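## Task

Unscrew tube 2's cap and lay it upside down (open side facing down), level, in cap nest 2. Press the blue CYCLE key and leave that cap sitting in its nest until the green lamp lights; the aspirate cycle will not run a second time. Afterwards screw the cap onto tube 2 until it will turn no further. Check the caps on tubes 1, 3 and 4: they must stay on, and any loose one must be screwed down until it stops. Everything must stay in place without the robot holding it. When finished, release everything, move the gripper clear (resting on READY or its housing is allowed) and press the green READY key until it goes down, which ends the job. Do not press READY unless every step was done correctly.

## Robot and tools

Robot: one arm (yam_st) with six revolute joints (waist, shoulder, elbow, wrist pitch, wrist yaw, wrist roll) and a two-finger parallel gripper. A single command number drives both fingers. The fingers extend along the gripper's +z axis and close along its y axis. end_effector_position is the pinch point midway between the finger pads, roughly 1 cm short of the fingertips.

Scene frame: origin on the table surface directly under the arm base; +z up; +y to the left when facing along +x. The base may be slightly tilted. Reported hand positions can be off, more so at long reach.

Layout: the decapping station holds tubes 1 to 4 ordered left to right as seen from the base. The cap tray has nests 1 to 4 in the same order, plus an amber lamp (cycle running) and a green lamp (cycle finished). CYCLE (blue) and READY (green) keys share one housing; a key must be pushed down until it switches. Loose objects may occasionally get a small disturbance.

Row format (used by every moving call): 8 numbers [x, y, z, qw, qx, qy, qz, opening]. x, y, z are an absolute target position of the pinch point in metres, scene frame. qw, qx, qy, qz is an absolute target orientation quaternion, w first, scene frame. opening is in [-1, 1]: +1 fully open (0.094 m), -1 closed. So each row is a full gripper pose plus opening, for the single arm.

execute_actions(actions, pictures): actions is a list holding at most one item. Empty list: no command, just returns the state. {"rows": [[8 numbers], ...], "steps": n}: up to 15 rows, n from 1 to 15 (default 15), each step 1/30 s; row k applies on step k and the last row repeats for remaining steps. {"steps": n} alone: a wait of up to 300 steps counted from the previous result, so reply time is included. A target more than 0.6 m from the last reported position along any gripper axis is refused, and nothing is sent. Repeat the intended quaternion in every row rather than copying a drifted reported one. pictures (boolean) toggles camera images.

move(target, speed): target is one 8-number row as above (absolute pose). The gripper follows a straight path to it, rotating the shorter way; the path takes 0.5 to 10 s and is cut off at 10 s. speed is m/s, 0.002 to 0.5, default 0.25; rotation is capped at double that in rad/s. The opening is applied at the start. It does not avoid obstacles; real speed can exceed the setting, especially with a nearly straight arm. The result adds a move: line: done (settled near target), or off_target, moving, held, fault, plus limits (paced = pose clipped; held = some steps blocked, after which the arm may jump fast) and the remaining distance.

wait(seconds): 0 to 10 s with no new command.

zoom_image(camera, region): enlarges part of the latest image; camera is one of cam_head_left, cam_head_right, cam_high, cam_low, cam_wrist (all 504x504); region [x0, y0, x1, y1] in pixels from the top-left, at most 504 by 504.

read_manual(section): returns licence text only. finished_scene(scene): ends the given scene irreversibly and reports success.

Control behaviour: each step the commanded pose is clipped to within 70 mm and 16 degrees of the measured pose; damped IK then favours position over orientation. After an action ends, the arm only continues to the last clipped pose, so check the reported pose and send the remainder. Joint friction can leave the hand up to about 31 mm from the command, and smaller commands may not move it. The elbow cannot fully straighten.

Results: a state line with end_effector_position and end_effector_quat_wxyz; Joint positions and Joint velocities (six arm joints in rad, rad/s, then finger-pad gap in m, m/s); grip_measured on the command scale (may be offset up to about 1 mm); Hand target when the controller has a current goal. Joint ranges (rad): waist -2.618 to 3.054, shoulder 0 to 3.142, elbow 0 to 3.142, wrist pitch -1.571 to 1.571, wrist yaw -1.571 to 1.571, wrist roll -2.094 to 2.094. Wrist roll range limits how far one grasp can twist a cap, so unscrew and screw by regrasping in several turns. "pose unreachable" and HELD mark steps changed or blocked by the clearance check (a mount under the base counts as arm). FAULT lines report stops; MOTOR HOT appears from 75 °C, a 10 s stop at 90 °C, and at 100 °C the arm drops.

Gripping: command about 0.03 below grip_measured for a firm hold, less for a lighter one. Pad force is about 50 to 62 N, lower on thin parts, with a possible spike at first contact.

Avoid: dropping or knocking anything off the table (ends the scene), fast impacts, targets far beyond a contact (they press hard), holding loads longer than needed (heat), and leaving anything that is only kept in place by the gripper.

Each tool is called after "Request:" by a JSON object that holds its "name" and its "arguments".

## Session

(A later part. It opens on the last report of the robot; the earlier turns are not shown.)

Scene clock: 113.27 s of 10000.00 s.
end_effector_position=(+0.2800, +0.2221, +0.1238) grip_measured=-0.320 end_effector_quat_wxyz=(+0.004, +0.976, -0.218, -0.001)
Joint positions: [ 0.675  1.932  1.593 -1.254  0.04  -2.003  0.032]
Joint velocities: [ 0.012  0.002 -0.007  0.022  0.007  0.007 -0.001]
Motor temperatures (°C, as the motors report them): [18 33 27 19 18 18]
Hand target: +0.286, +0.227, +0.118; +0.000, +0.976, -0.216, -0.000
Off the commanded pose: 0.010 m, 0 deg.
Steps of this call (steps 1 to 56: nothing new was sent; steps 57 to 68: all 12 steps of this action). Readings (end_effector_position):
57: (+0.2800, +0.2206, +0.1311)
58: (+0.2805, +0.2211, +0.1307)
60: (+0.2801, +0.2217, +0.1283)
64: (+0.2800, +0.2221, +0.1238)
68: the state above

Dropped on. Seat, then regrip centred.

Request:
{"name": "execute_actions", "arguments": {"actions": [{"rows":[[0.280,0.222,0.113,0,-0.9763,0.2164,0,-0.35]],"steps":12}], "pictures": false}}

Request:
{"name": "execute_actions", "arguments": {"actions": [{"rows":[[0.280,0.222,0.121,0,-0.9763,0.2164,0,-0.15],[0.280,0.222,0.121,0,-0.9763,0.2164,0,-0.15],[0.280,0.222,0.121,0,-0.9763,0.2164,0,-0.15],[0.285,0.217,0.110,0,-0.9763,0.2164,0,-0.15]],"steps":15}]}}

Scene clock: 114.57 s of 10000.00 s.
end_effector_position=(+0.2797, +0.2219, +0.1234) grip_measured=-0.320 end_effector_quat_wxyz=(-0.000, +0.976, -0.218, +0.002)
Joint positions: [ 0.675  1.922  1.577 -1.239  0.04  -2.003  0.032]
Joint velocities: [-0.007 -0.007 -0.012  0.007 -0.022 -0.037  0.   ]
Motor temperatures (°C, as the motors report them): [18 33 27 19 18 18]
Hand target: +0.280, +0.222, +0.113; +0.000, +0.976, -0.216, -0.000
Off the commanded pose: 0.010 m, 0 deg.
Steps of this call (steps 1 to 27: nothing new was sent; steps 28 to 39: all 12 steps of this action). Readings (end_effector_position):
28: (+0.2797, +0.2219, +0.1231)
29: (+0.2797, +0.2219, +0.1232)
31: (+0.2798, +0.2219, +0.1233)
35: (+0.2797, +0.2219, +0.1232)
39: the state above

Scene clock: 115.07 s of 10000.00 s.
end_effector_position=(+0.2841, +0.2180, +0.1168) grip_measured=-0.152 end_effector_quat_wxyz=(-0.002, +0.976, -0.219, +0.003)
Joint positions: [ 0.658  1.922  1.552 -1.208  0.04  -2.017  0.04 ]
Joint velocities: [-0.017 -0.002  0.002 -0.007  0.051  0.022  0.   ]
Motor temperatures (°C, as the motors report them): [18 33 27 19 18 18]
Hand target: +0.285, +0.217, +0.110; +0.000, +0.976, -0.216, -0.000
Off the commanded pose: 0.007 m, 1 deg.
Steps of this call (steps 1 to 15: all 15 steps of this action). Readings (end_effector_position):
1: (+0.2798, +0.2220, +0.1234)
2: (+0.2798, +0.2220, +0.1234)
4: (+0.2803, +0.2219, +0.1223)
8: (+0.2818, +0.2176, +0.1171)
15: the state above
camera_calibration (this result's frames):
cam_wrist: T_world_to_cam=[[0.232337, 0.97211, 0.0319638, -0.286541], [0.803283, -0.210309, 0.557232, -0.216896], [0.548413, -0.10379, -0.829742, 0.0604645], [0, 0, 0, 1]] pos_world=[0.207643, 0.23921, 0.18019]

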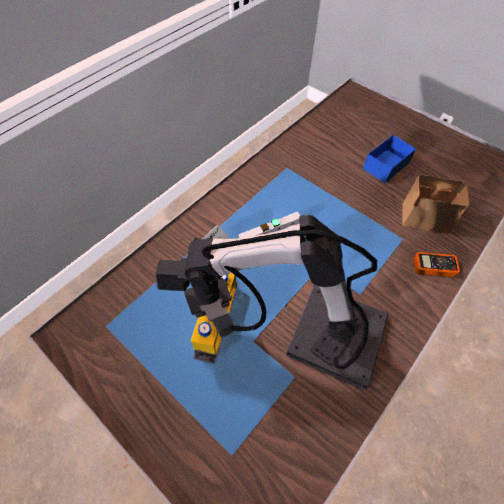

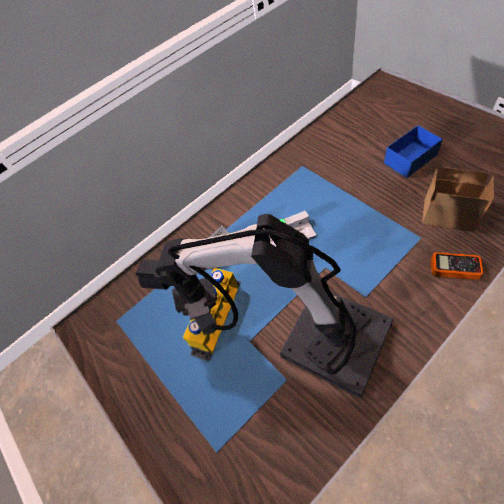

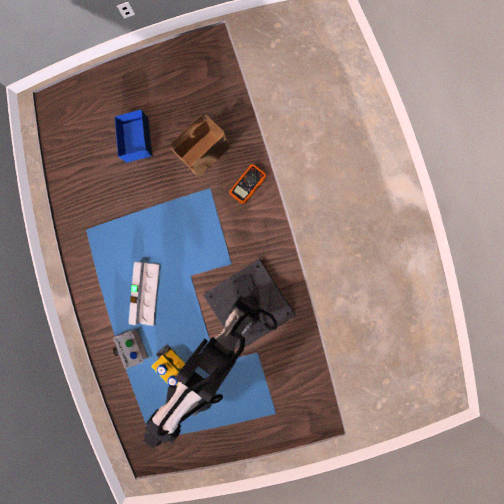

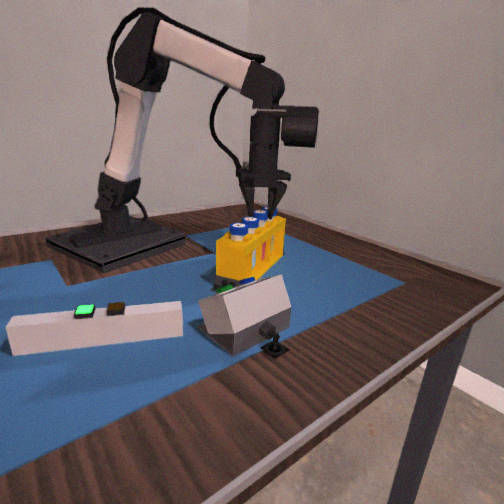

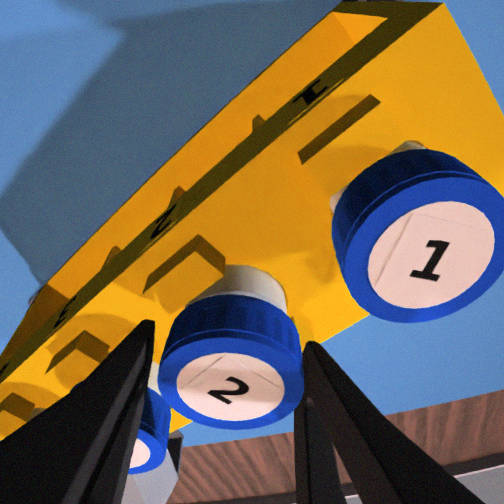

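Overshot; correct waist back.

Request:
{"name": "execute_actions", "arguments": {"actions": [{"rows":[[0.2805,0.2225,0.1165,0,-0.9763,0.2164,0,-0.15]],"steps":10}], "pictures": false}}

Scene clock: 115.90 s of 10000.00 s.
end_effector_position=(+0.2828, +0.2205, +0.1169) grip_measured=-0.152 end_effector_quat_wxyz=(-0.003, +0.977, -0.215, +0.004)
Joint positions: [ 0.666  1.922  1.552 -1.206  0.04  -2.018  0.04 ]
Joint velocities: [-0.007 -0.007 -0.007  0.037  0.022 -0.022 -0.001]
Motor temperatures (°C, as the motors report them): [18 33 27 19 18 18]
Hand target: +0.280, +0.222, +0.116; +0.000, +0.976, -0.216, +0.000
Off the commanded pose: 0.003 m, 1 deg.
Steps of this call (steps 1 to 15: nothing new was sent; steps 16 to 25: all 10 steps of this action). Readings (end_effector_position):
16: (+0.2844, +0.2185, +0.1168)
17: (+0.2842, +0.2188, +0.1168)
19: (+0.2834, +0.2197, +0.1169)
23: (+0.2828, +0.2205, +0.1169)
25: the state above

Request:
{"name": "execute_actions", "arguments": {"actions": [{"rows":[[0.282,0.2202,0.1165,0,-0.9763,0.2164,0,-0.27],[0.282,0.2202,0.1165,0,-0.9763,0.2164,0,-0.35]],"steps":8}], "pictures": false}}

Request:
{"name": "move", "arguments": {"target": [0.282,0.2202,0.108,0,-0.342,0.9397,0,-0.35], "speed": 0.5}}

Request:
{"name": "move", "arguments": {"target": [0.282,0.2202,0.107,0,0.6088,0.7934,0,-0.35], "speed": 0.5}}

Scene clock: 117.40 s of 10000.00 s.
end_effector_position=(+0.2827, +0.2204, +0.1169) grip_measured=-0.312 end_effector_quat_wxyz=(-0.003, +0.977, -0.215, +0.004)
Joint positions: [ 0.666  1.922  1.552 -1.207  0.04  -2.018  0.032]
Joint velocities: [-0.007 -0.007 -0.002 -0.007 -0.051 -0.022 -0.001]
Motor temperatures (°C, as the motors report them): [18 33 28 19 18 18]
Hand target: +0.282, +0.220, +0.117; -0.000, +0.976, -0.216, +0.000
Off the commanded pose: 0.001 m, 1 deg.
Steps of this call (steps 1 to 37: nothing new was sent; steps 38 to 45: all 8 steps of this action). Readings (end_effector_position):
38: (+0.2828, +0.2205, +0.1169)
39: (+0.2827, +0.2204, +0.1169)
41: (+0.2827, +0.2204, +0.1169)
45: the state above

Scene clock: 120.40 s of 10000.00 s.
end_effector_position=(+0.2821, +0.2199, +0.1163) grip_measured=-0.313 end_effector_quat_wxyz=(+0.004, -0.349, +0.937, +0.000)
Joint positions: [ 0.666  1.922  1.55  -1.207  0.04  -0.022  0.032]
Joint velocities: [ 0.002  0.002 -0.012 -0.037 -0.007 -0.022 -0.001]
Motor temperatures (°C, as the motors report them): [18 33 28 19 18 18]
Hand target: +0.282, +0.220, +0.108; -0.000, -0.342, +0.940, +0.000
Off the commanded pose: 0.008 m, 1 deg.
move: done
camera_calibration (this result's frames):
cam_wrist: T_world_to_cam=[[0.795169, -0.605598, 0.0309598, -0.0996186], [-0.520906, -0.656046, 0.546133, 0.258244], [-0.310426, -0.450395, -0.837126, 0.380729], [0, 0, 0, 1]] pos_world=[0.331923, 0.28057, 0.180766]

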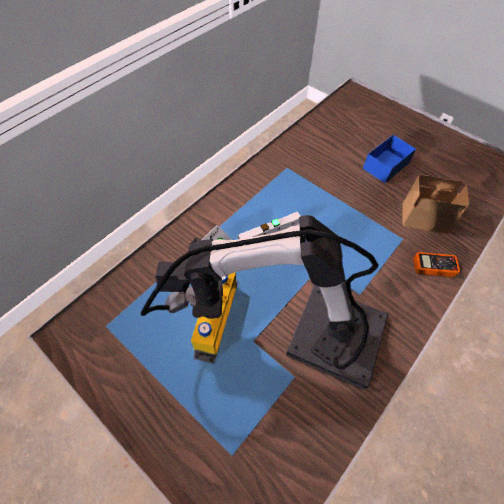

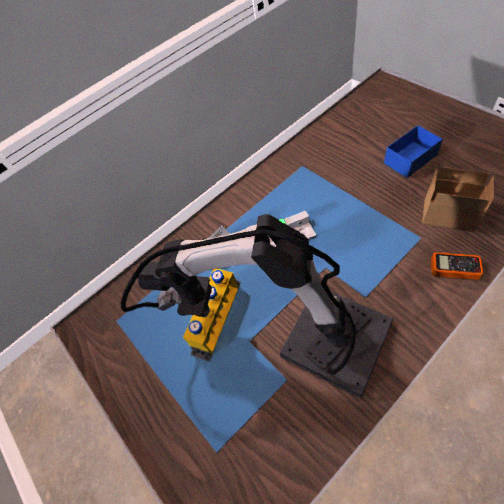

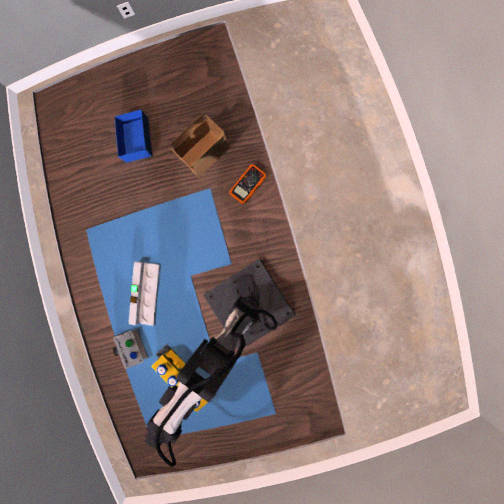

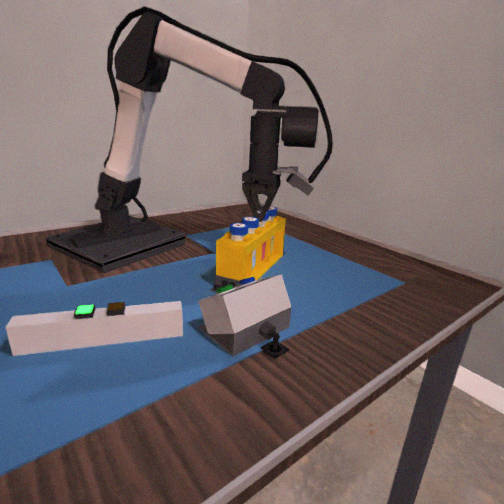

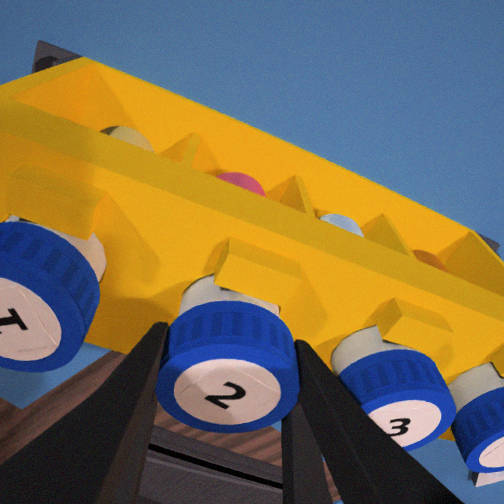

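Scene clock: 123.17 s of 10000.00 s.
end_effector_position=(+0.2818, +0.2209, +0.1158) grip_measured=-0.313 end_effector_quat_wxyz=(-0.000, +0.602, +0.798, +0.005)
Joint positions: [ 0.666  1.922  1.548 -1.203  0.034  1.983  0.032]
Joint velocities: [-0.012 -0.002  0.002  0.022  0.051 -0.051 -0.   ]
Motor temperatures (°C, as the motors report them): [18 33 27 19 18 18]
Hand target: +0.282, +0.220, +0.107; +0.000, +0.609, +0.793, -0.000
Off the commanded pose: 0.009 m, 1 deg.
move: done
camera_calibration (this result's frames):
cam_wrist: T_world_to_cam=[[-0.884271, -0.466607, 0.0185132, 0.345242], [-0.378873, 0.740053, 0.555677, -0.0905068], [-0.272983, 0.484355, -0.831192, 0.162863], [0, 0, 0, 1]] pos_world=[0.315456, 0.149189, 0.179271]

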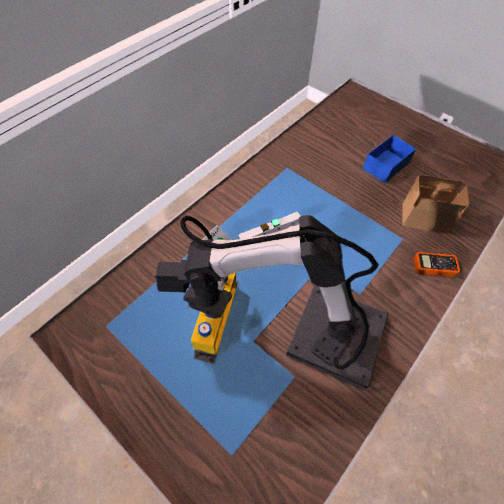

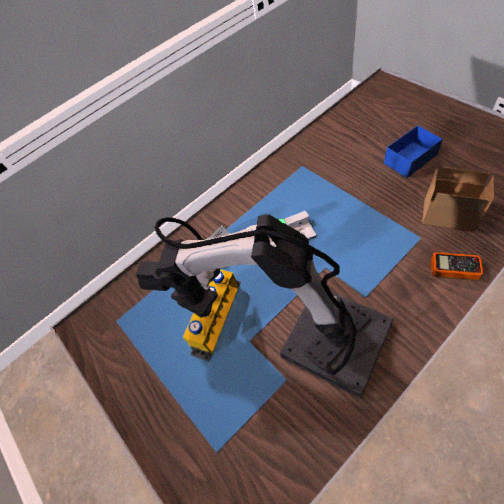

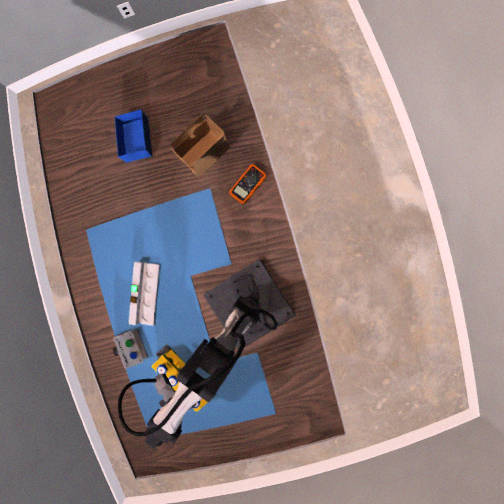

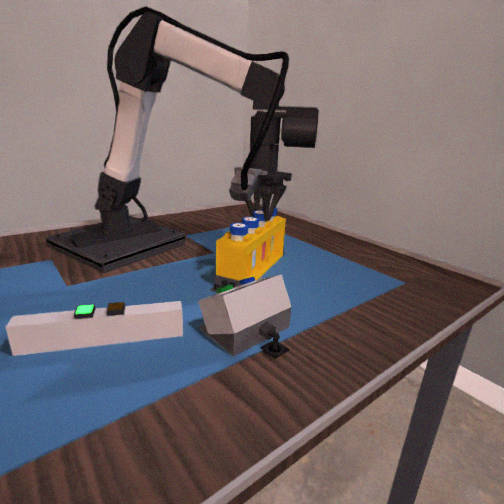

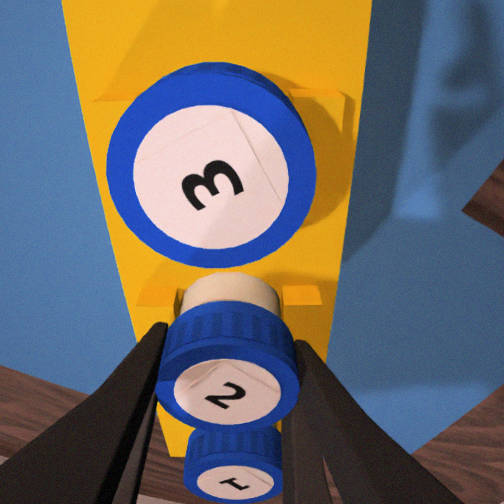

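Request:
{"name": "execute_actions", "arguments": {"actions": [{"rows":[[0.282,0.2202,0.1155,0,0.6088,0.7934,0,-0.15]],"steps":6}], "pictures": false}}

Request:
{"name": "move", "arguments": {"target": [0.282,0.2202,0.1155,0,-0.342,0.9397,0,-0.15], "speed": 0.5}}

Request:
{"name": "move", "arguments": {"target": [0.282,0.2202,0.1155,0,-0.9799,0.1994,0,-0.15], "speed": 0.5}}

Request:
{"name": "execute_actions", "arguments": {"actions": [{"rows":[[0.282,0.2202,0.1155,0,-0.9799,0.1994,0,-0.27],[0.282,0.2202,0.1155,0,-0.9799,0.1994,0,-0.35]],"steps":8}], "pictures": false}}

Request:
{"name": "move", "arguments": {"target": [0.282,0.2202,0.108,0,-0.766,0.6428,0,-0.35], "speed": 0.5}}

Scene clock: 124.80 s of 10000.00 s.
end_effector_position=(+0.2817, +0.2209, +0.1158) grip_measured=-0.152 end_effector_quat_wxyz=(-0.000, +0.604, +0.797, +0.005)
Joint positions: [ 0.666  1.922  1.548 -1.203  0.034  1.988  0.04 ]
Joint velocities: [-0.027 -0.007 -0.002 -0.022  0.037  0.007  0.   ]
Motor temperatures (°C, as the motors report them): [18 33 27 19 18 18]
Hand target: +0.282, +0.220, +0.115; -0.000, +0.609, +0.793, +0.000
Off the commanded pose: 0.001 m, 1 deg.
Steps of this call (steps 1 to 43: nothing new was sent; steps 44 to 49: all 6 steps of this action). Readings (end_effector_position):
44: (+0.2817, +0.2209, +0.1158)
45: (+0.2817, +0.2209, +0.1158)
47: (+0.2817, +0.2209, +0.1158)
49: the state above

Scene clock: 127.77 s of 10000.00 s.
end_effector_position=(+0.2818, +0.2208, +0.1158) grip_measured=-0.152 end_effector_quat_wxyz=(+0.004, -0.336, +0.942, +0.003)
Joint positions: [ 0.666  1.922  1.548 -1.203  0.035  0.005  0.04 ]
Joint velocities: [-0.012 -0.012 -0.022 -0.007 -0.051 -0.022 -0.001]
Motor temperatures (°C, as the motors report them): [18 33 28 19 18 18]
Hand target: +0.282, +0.220, +0.115; +0.000, -0.342, +0.940, -0.000
Off the commanded pose: 0.001 m, 1 deg.
move: done
camera_calibration (this result's frames):
cam_wrist: T_world_to_cam=[[0.778525, -0.627065, 0.0262321, -0.0888432], [-0.537372, -0.64441, 0.544029, 0.261274], [-0.324237, -0.437636, -0.838656, 0.381796], [0, 0, 0, 1]] pos_world=[0.333361, 0.279745, 0.180385]

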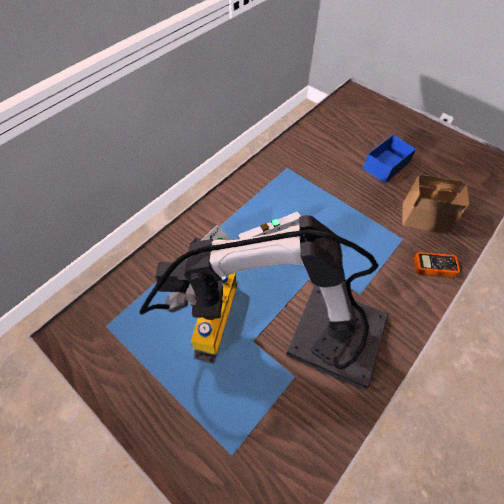

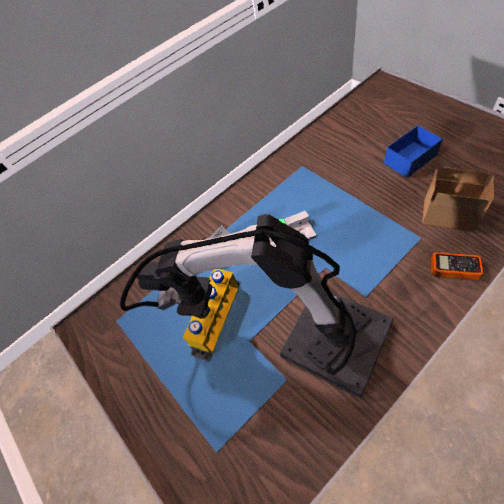

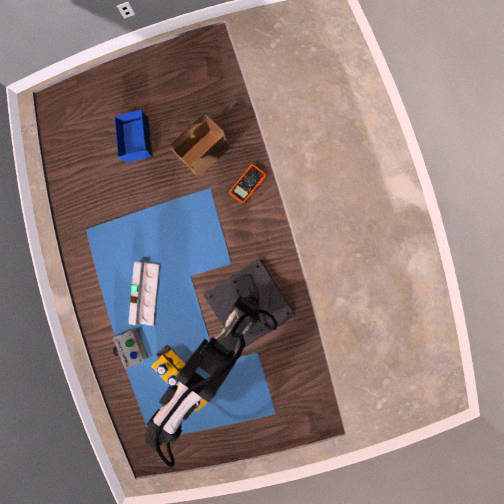

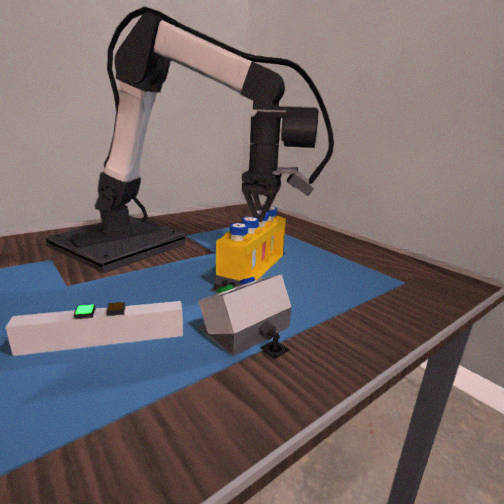

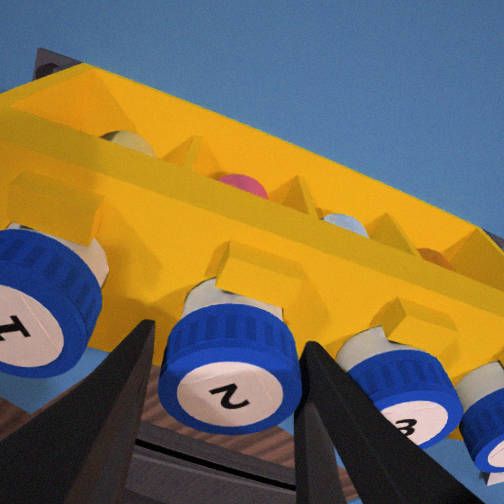

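Scene clock: 130.57 s of 10000.00 s.
end_effector_position=(+0.2819, +0.2207, +0.1158) grip_measured=-0.152 end_effector_quat_wxyz=(-0.004, +0.979, -0.206, +0.002)
Joint positions: [ 0.666  1.922  1.548 -1.203  0.036 -2.037  0.04 ]
Joint velocities: [ 0.012 -0.022  0.002  0.037 -0.066  0.007  0.   ]
Motor temperatures (°C, as the motors report them): [18 33 28 19 18 18]
Hand target: +0.282, +0.220, +0.115; -0.000, +0.980, -0.199, +0.000
Off the commanded pose: 0.001 m, 1 deg.
move: done
camera_calibration (this result's frames):
cam_wrist: T_world_to_cam=[[0.204854, 0.978179, 0.0346493, -0.282496], [0.809884, -0.189276, 0.555214, -0.220279], [0.549657, -0.085676, -0.830986, 0.0568636], [0, 0, 0, 1]] pos_world=[0.205015, 0.23951, 0.179343]

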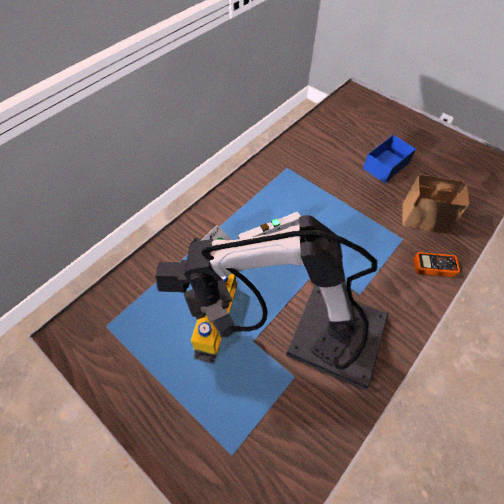

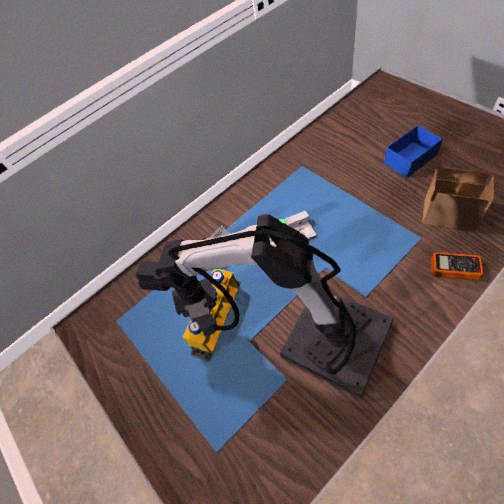

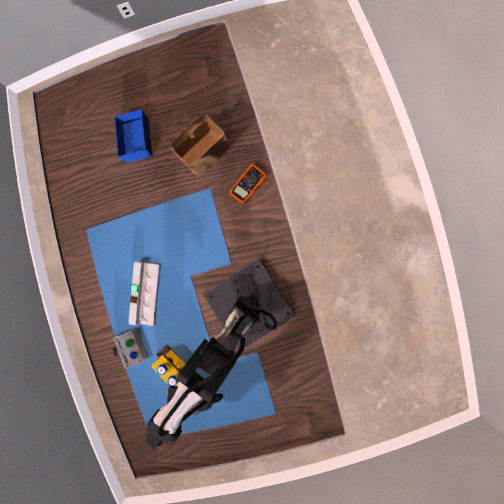

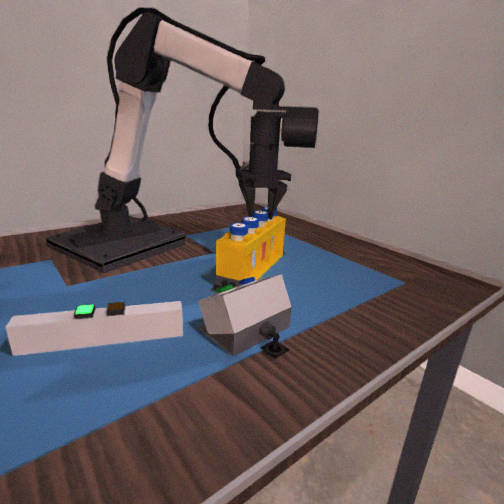

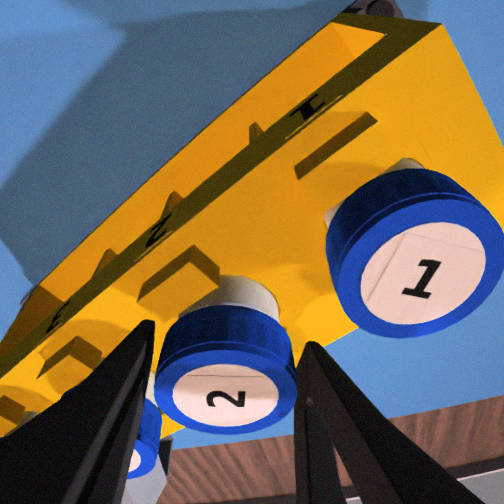

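Scene clock: 130.83 s of 10000.00 s.
end_effector_position=(+0.2818, +0.2204, +0.1157) grip_measured=-0.308 end_effector_quat_wxyz=(-0.003, +0.979, -0.205, +0.002)
Joint positions: [ 0.666  1.922  1.548 -1.204  0.037 -2.039  0.032]
Joint velocities: [-0.027 -0.012  0.012 -0.022  0.051 -0.037  0.   ]
Motor temperatures (°C, as the motors report them): [18 33 28 19 18 18]
Hand target: +0.282, +0.220, +0.115; -0.000, +0.980, -0.200, +0.000
Off the commanded pose: 0.000 m, 1 deg.
Steps of this call (steps 1 to 8: all 8 steps of this action). Readings (end_effector_position):
1: (+0.2819, +0.2207, +0.1158)
2: (+0.2818, +0.2204, +0.1157)
4: (+0.2818, +0.2204, +0.1157)
8: the state above

Scene clock: 132.80 s of 10000.00 s.
end_effector_position=(+0.2820, +0.2207, +0.1154) grip_measured=-0.308 end_effector_quat_wxyz=(-0.005, +0.770, -0.638, +0.000)
Joint positions: [ 0.666  1.922  1.546 -1.201  0.036 -1.069  0.032]
Joint velocities: [-0.012  0.002  0.002  0.066 -0.007 -0.095 -0.002]
Motor temperatures (°C, as the motors report them): [18 33 28 19 18 18]
Hand target: +0.282, +0.220, +0.108; +0.000, +0.766, -0.643, -0.000
Off the commanded pose: 0.007 m, 1 deg.
move: done
camera_calibration (this result's frames):
cam_wrist: T_world_to_cam=[[0.92221, 0.385029, 0.0357855, -0.354109], [0.303964, -0.779016, 0.548397, 0.0534669], [0.239026, -0.49486, -0.835452, 0.234912], [0, 0, 0, 1]] pos_world=[0.254161, 0.294242, 0.179608]

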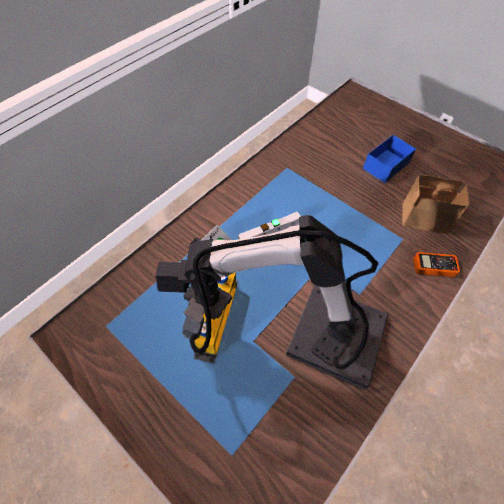

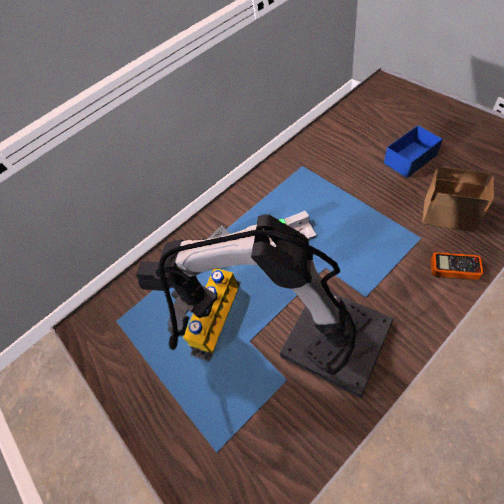

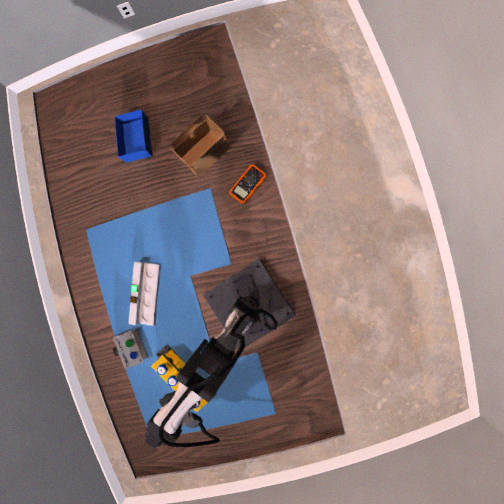

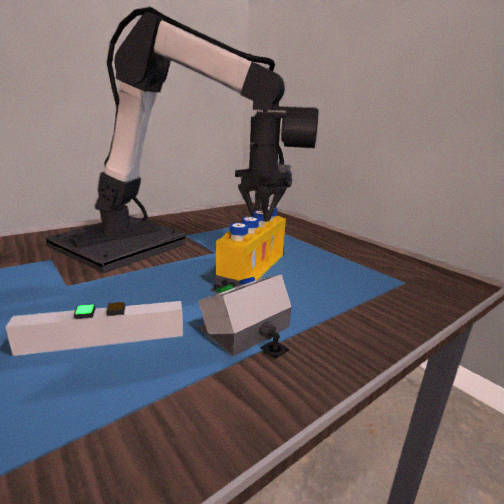

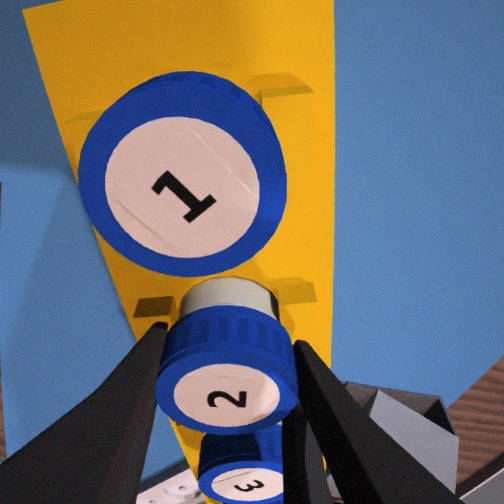

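Same height as during unscrewing at this angle → mirrors it. Go to φ=130.

Request:
{"name": "move", "arguments": {"target": [0.282,0.2202,0.106,0,0.4226,0.9063,0,-0.35], "speed": 0.5}}

Request:
{"name": "execute_actions", "arguments": {"actions": [{"rows":[[0.282,0.2202,0.106,0,0.6225,0.7826,0,-0.35]],"steps":12}], "pictures": false}}

Scene clock: 136.97 s of 10000.00 s.
end_effector_position=(+0.2821, +0.2200, +0.1137) grip_measured=-0.308 end_effector_quat_wxyz=(+0.003, +0.412, +0.911, +0.002)
Joint positions: [ 0.666  1.924  1.542 -1.197  0.04   1.539  0.033]
Joint velocities: [ 0.007 -0.002 -0.012 -0.051  0.022  0.11  -0.   ]
Motor temperatures (°C, as the motors report them): [18 33 28 19 18 18]
Hand target: +0.282, +0.220, +0.106; -0.000, +0.422, +0.906, -0.000
Off the commanded pose: 0.008 m, 1 deg.
move: done
camera_calibration (this result's frames):
cam_wrist: T_world_to_cam=[[-0.597855, -0.801332, 0.0208891, 0.337714], [-0.663494, 0.509305, 0.548073, 0.0433771], [-0.449827, 0.313809, -0.836169, 0.249644], [0, 0, 0, 1]] pos_world=[0.342982, 0.170188, 0.177917]

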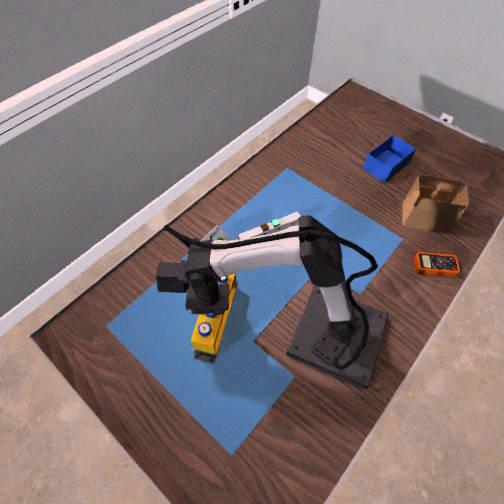

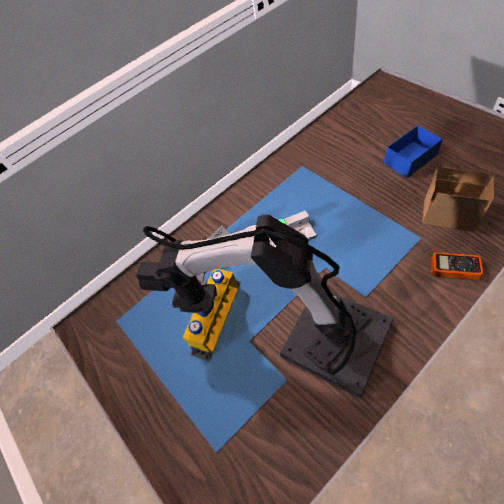

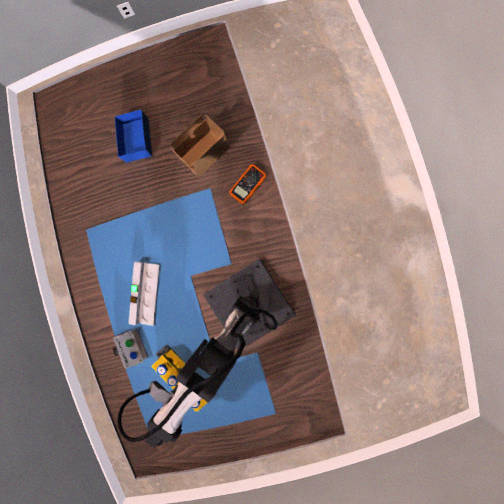

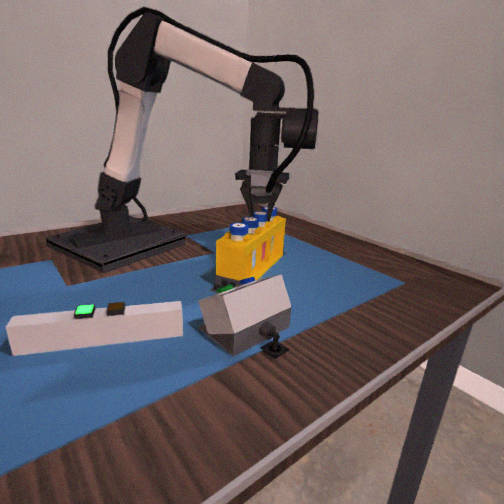

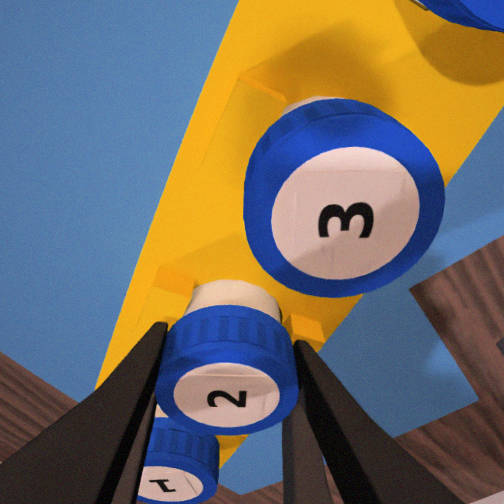

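Scene clock: 137.37 s of 10000.00 s.
end_effector_position=(+0.2822, +0.2200, +0.1136) grip_measured=-0.308 end_effector_quat_wxyz=(+0.000, +0.590, +0.808, +0.004)
Joint positions: [ 0.664  1.924  1.542 -1.197  0.036  1.95   0.033]
Joint velocities: [ 0.002 -0.002 -0.002  0.022 -0.022  0.432  0.001]
Motor temperatures (°C, as the motors report them): [18 33 28 19 18 18]
Hand target: +0.282, +0.220, +0.106; -0.001, +0.621, +0.784, -0.000
Off the commanded pose: 0.008 m, 5 deg.
Steps of this call (steps 1 to 12: all 12 steps of this action). Readings (end_effector_position):
1: (+0.2821, +0.2200, +0.1137)
2: (+0.2822, +0.2199, +0.1137)
4: (+0.2821, +0.2200, +0.1137)
8: (+0.2822, +0.2200, +0.1136)
12: the state above

Regrip at 140° and confirm with 16°.

Request:
{"name": "execute_actions", "arguments": {"actions": [{"rows":[[0.282,0.2202,0.1136,0,0.6,0.8,0,-0.15],[0.282,0.2202,0.1136,0,0.6,0.8,0,-0.15],[0.282,0.2202,0.1136,0,0.6,0.8,0,-0.15],[0.282,0.2202,0.1136,0,0.342,0.9397,0,-0.15]],"steps":15}], "pictures": false}}

Request:
{"name": "execute_actions", "arguments": {"actions": [{"rows":[[0.282,0.2202,0.1136,0,0.342,0.9397,0,-0.27],[0.282,0.2202,0.1136,0,0.342,0.9397,0,-0.35]],"steps":7}], "pictures": false}}

Request:
{"name": "execute_actions", "arguments": {"actions": [{"rows":[[0.282,0.2202,0.110,0,0.4695,0.8829,0,-0.35]],"steps":12}], "pictures": false}}

Scene clock: 139.37 s of 10000.00 s.
end_effector_position=(+0.2822, +0.2197, +0.1136) grip_measured=-0.152 end_effector_quat_wxyz=(+0.002, +0.396, +0.918, +0.003)
Joint positions: [ 0.664  1.924  1.542 -1.198  0.038  1.503  0.04 ]
Joint velocities: [-0.012 -0.007 -0.007 -0.007 -0.007 -0.637 -0.   ]
Motor temperatures (°C, as the motors report them): [18 33 28 19 18 18]
Hand target: +0.282, +0.220, +0.114; +0.001, +0.345, +0.939, -0.000
Off the commanded pose: 0.001 m, 7 deg.
Steps of this call (steps 1 to 45: nothing new was sent; steps 46 to 60: all 15 steps of this action). Readings (end_effector_position):
46: (+0.2821, +0.2200, +0.1136)
47: (+0.2821, +0.2200, +0.1136)
49: (+0.2821, +0.2199, +0.1136)
53: (+0.2822, +0.2198, +0.1136)
60: the state above

Scene clock: 139.60 s of 10000.00 s.
end_effector_position=(+0.2824, +0.2198, +0.1136) grip_measured=-0.309 end_effector_quat_wxyz=(+0.002, +0.360, +0.933, +0.003)
Joint positions: [ 0.664  1.924  1.542 -1.197  0.038  1.424  0.032]
Joint velocities: [-0.017 -0.007  0.007 -0.007 -0.11  -0.081  0.   ]
Motor temperatures (°C, as the motors report them): [18 33 28 19 18 18]
Hand target: +0.282, +0.220, +0.114; +0.000, +0.342, +0.940, +0.000
Off the commanded pose: 0.001 m, 2 deg.
Steps of this call (steps 1 to 7: all 7 steps of this action). Readings (end_effector_position):
1: (+0.2822, +0.2197, +0.1136)
2: (+0.2824, +0.2198, +0.1136)
4: (+0.2824, +0.2198, +0.1136)
7: the state above

Scene clock: 140.00 s of 10000.00 s.
end_effector_position=(+0.2825, +0.2199, +0.1136) grip_measured=-0.309 end_effector_quat_wxyz=(+0.002, +0.455, +0.890, +0.003)
Joint positions: [ 0.664  1.924  1.542 -1.197  0.038  1.634  0.032]
Joint velocities: [-0.007  0.002 -0.012 -0.037 -0.022  0.154  0.   ]
Motor temperatures (°C, as the motors report them): [18 33 28 19 18 18]
Hand target: +0.282, +0.220, +0.110; +0.000, +0.469, +0.883, -0.000
Off the commanded pose: 0.004 m, 2 deg.
Steps of this call (steps 1 to 12: all 12 steps of this action). Readings (end_effector_position):
1: (+0.2825, +0.2199, +0.1136)
2: (+0.2825, +0.2199, +0.1136)
4: (+0.2825, +0.2199, +0.1136)
8: (+0.2825, +0.2199, +0.1136)
12: the state above

Request:
{"name": "execute_actions", "arguments": {"actions": [{"rows":[[0.282,0.2202,0.110,0,0.5878,0.809,0,-0.35]],"steps":12}], "pictures": false}}

Scene clock: 141.47 s of 10000.00 s.
end_effector_position=(+0.2823, +0.2201, +0.1137) grip_measured=-0.308 end_effector_quat_wxyz=(+0.002, +0.529, +0.849, +0.003)
Joint positions: [ 0.665  1.924  1.542 -1.197  0.039  1.804  0.032]
Joint velocities: [ 0.002 -0.002 -0.007  0.007 -0.022  0.081  0.   ]
Motor temperatures (°C, as the motors report them): [18 33 28 19 18 18]
Hand target: +0.282, +0.220, +0.110; -0.001, +0.585, +0.811, +0.000
Off the commanded pose: 0.004 m, 8 deg.
Steps of this call (steps 1 to 32: nothing new was sent; steps 33 to 44: all 12 steps of this action). Readings (end_effector_position):
33: (+0.2824, +0.2200, +0.1136)
34: (+0.2824, +0.2200, +0.1136)
36: (+0.2825, +0.2198, +0.1136)
40: (+0.2824, +0.2200, +0.1137)
44: the state above


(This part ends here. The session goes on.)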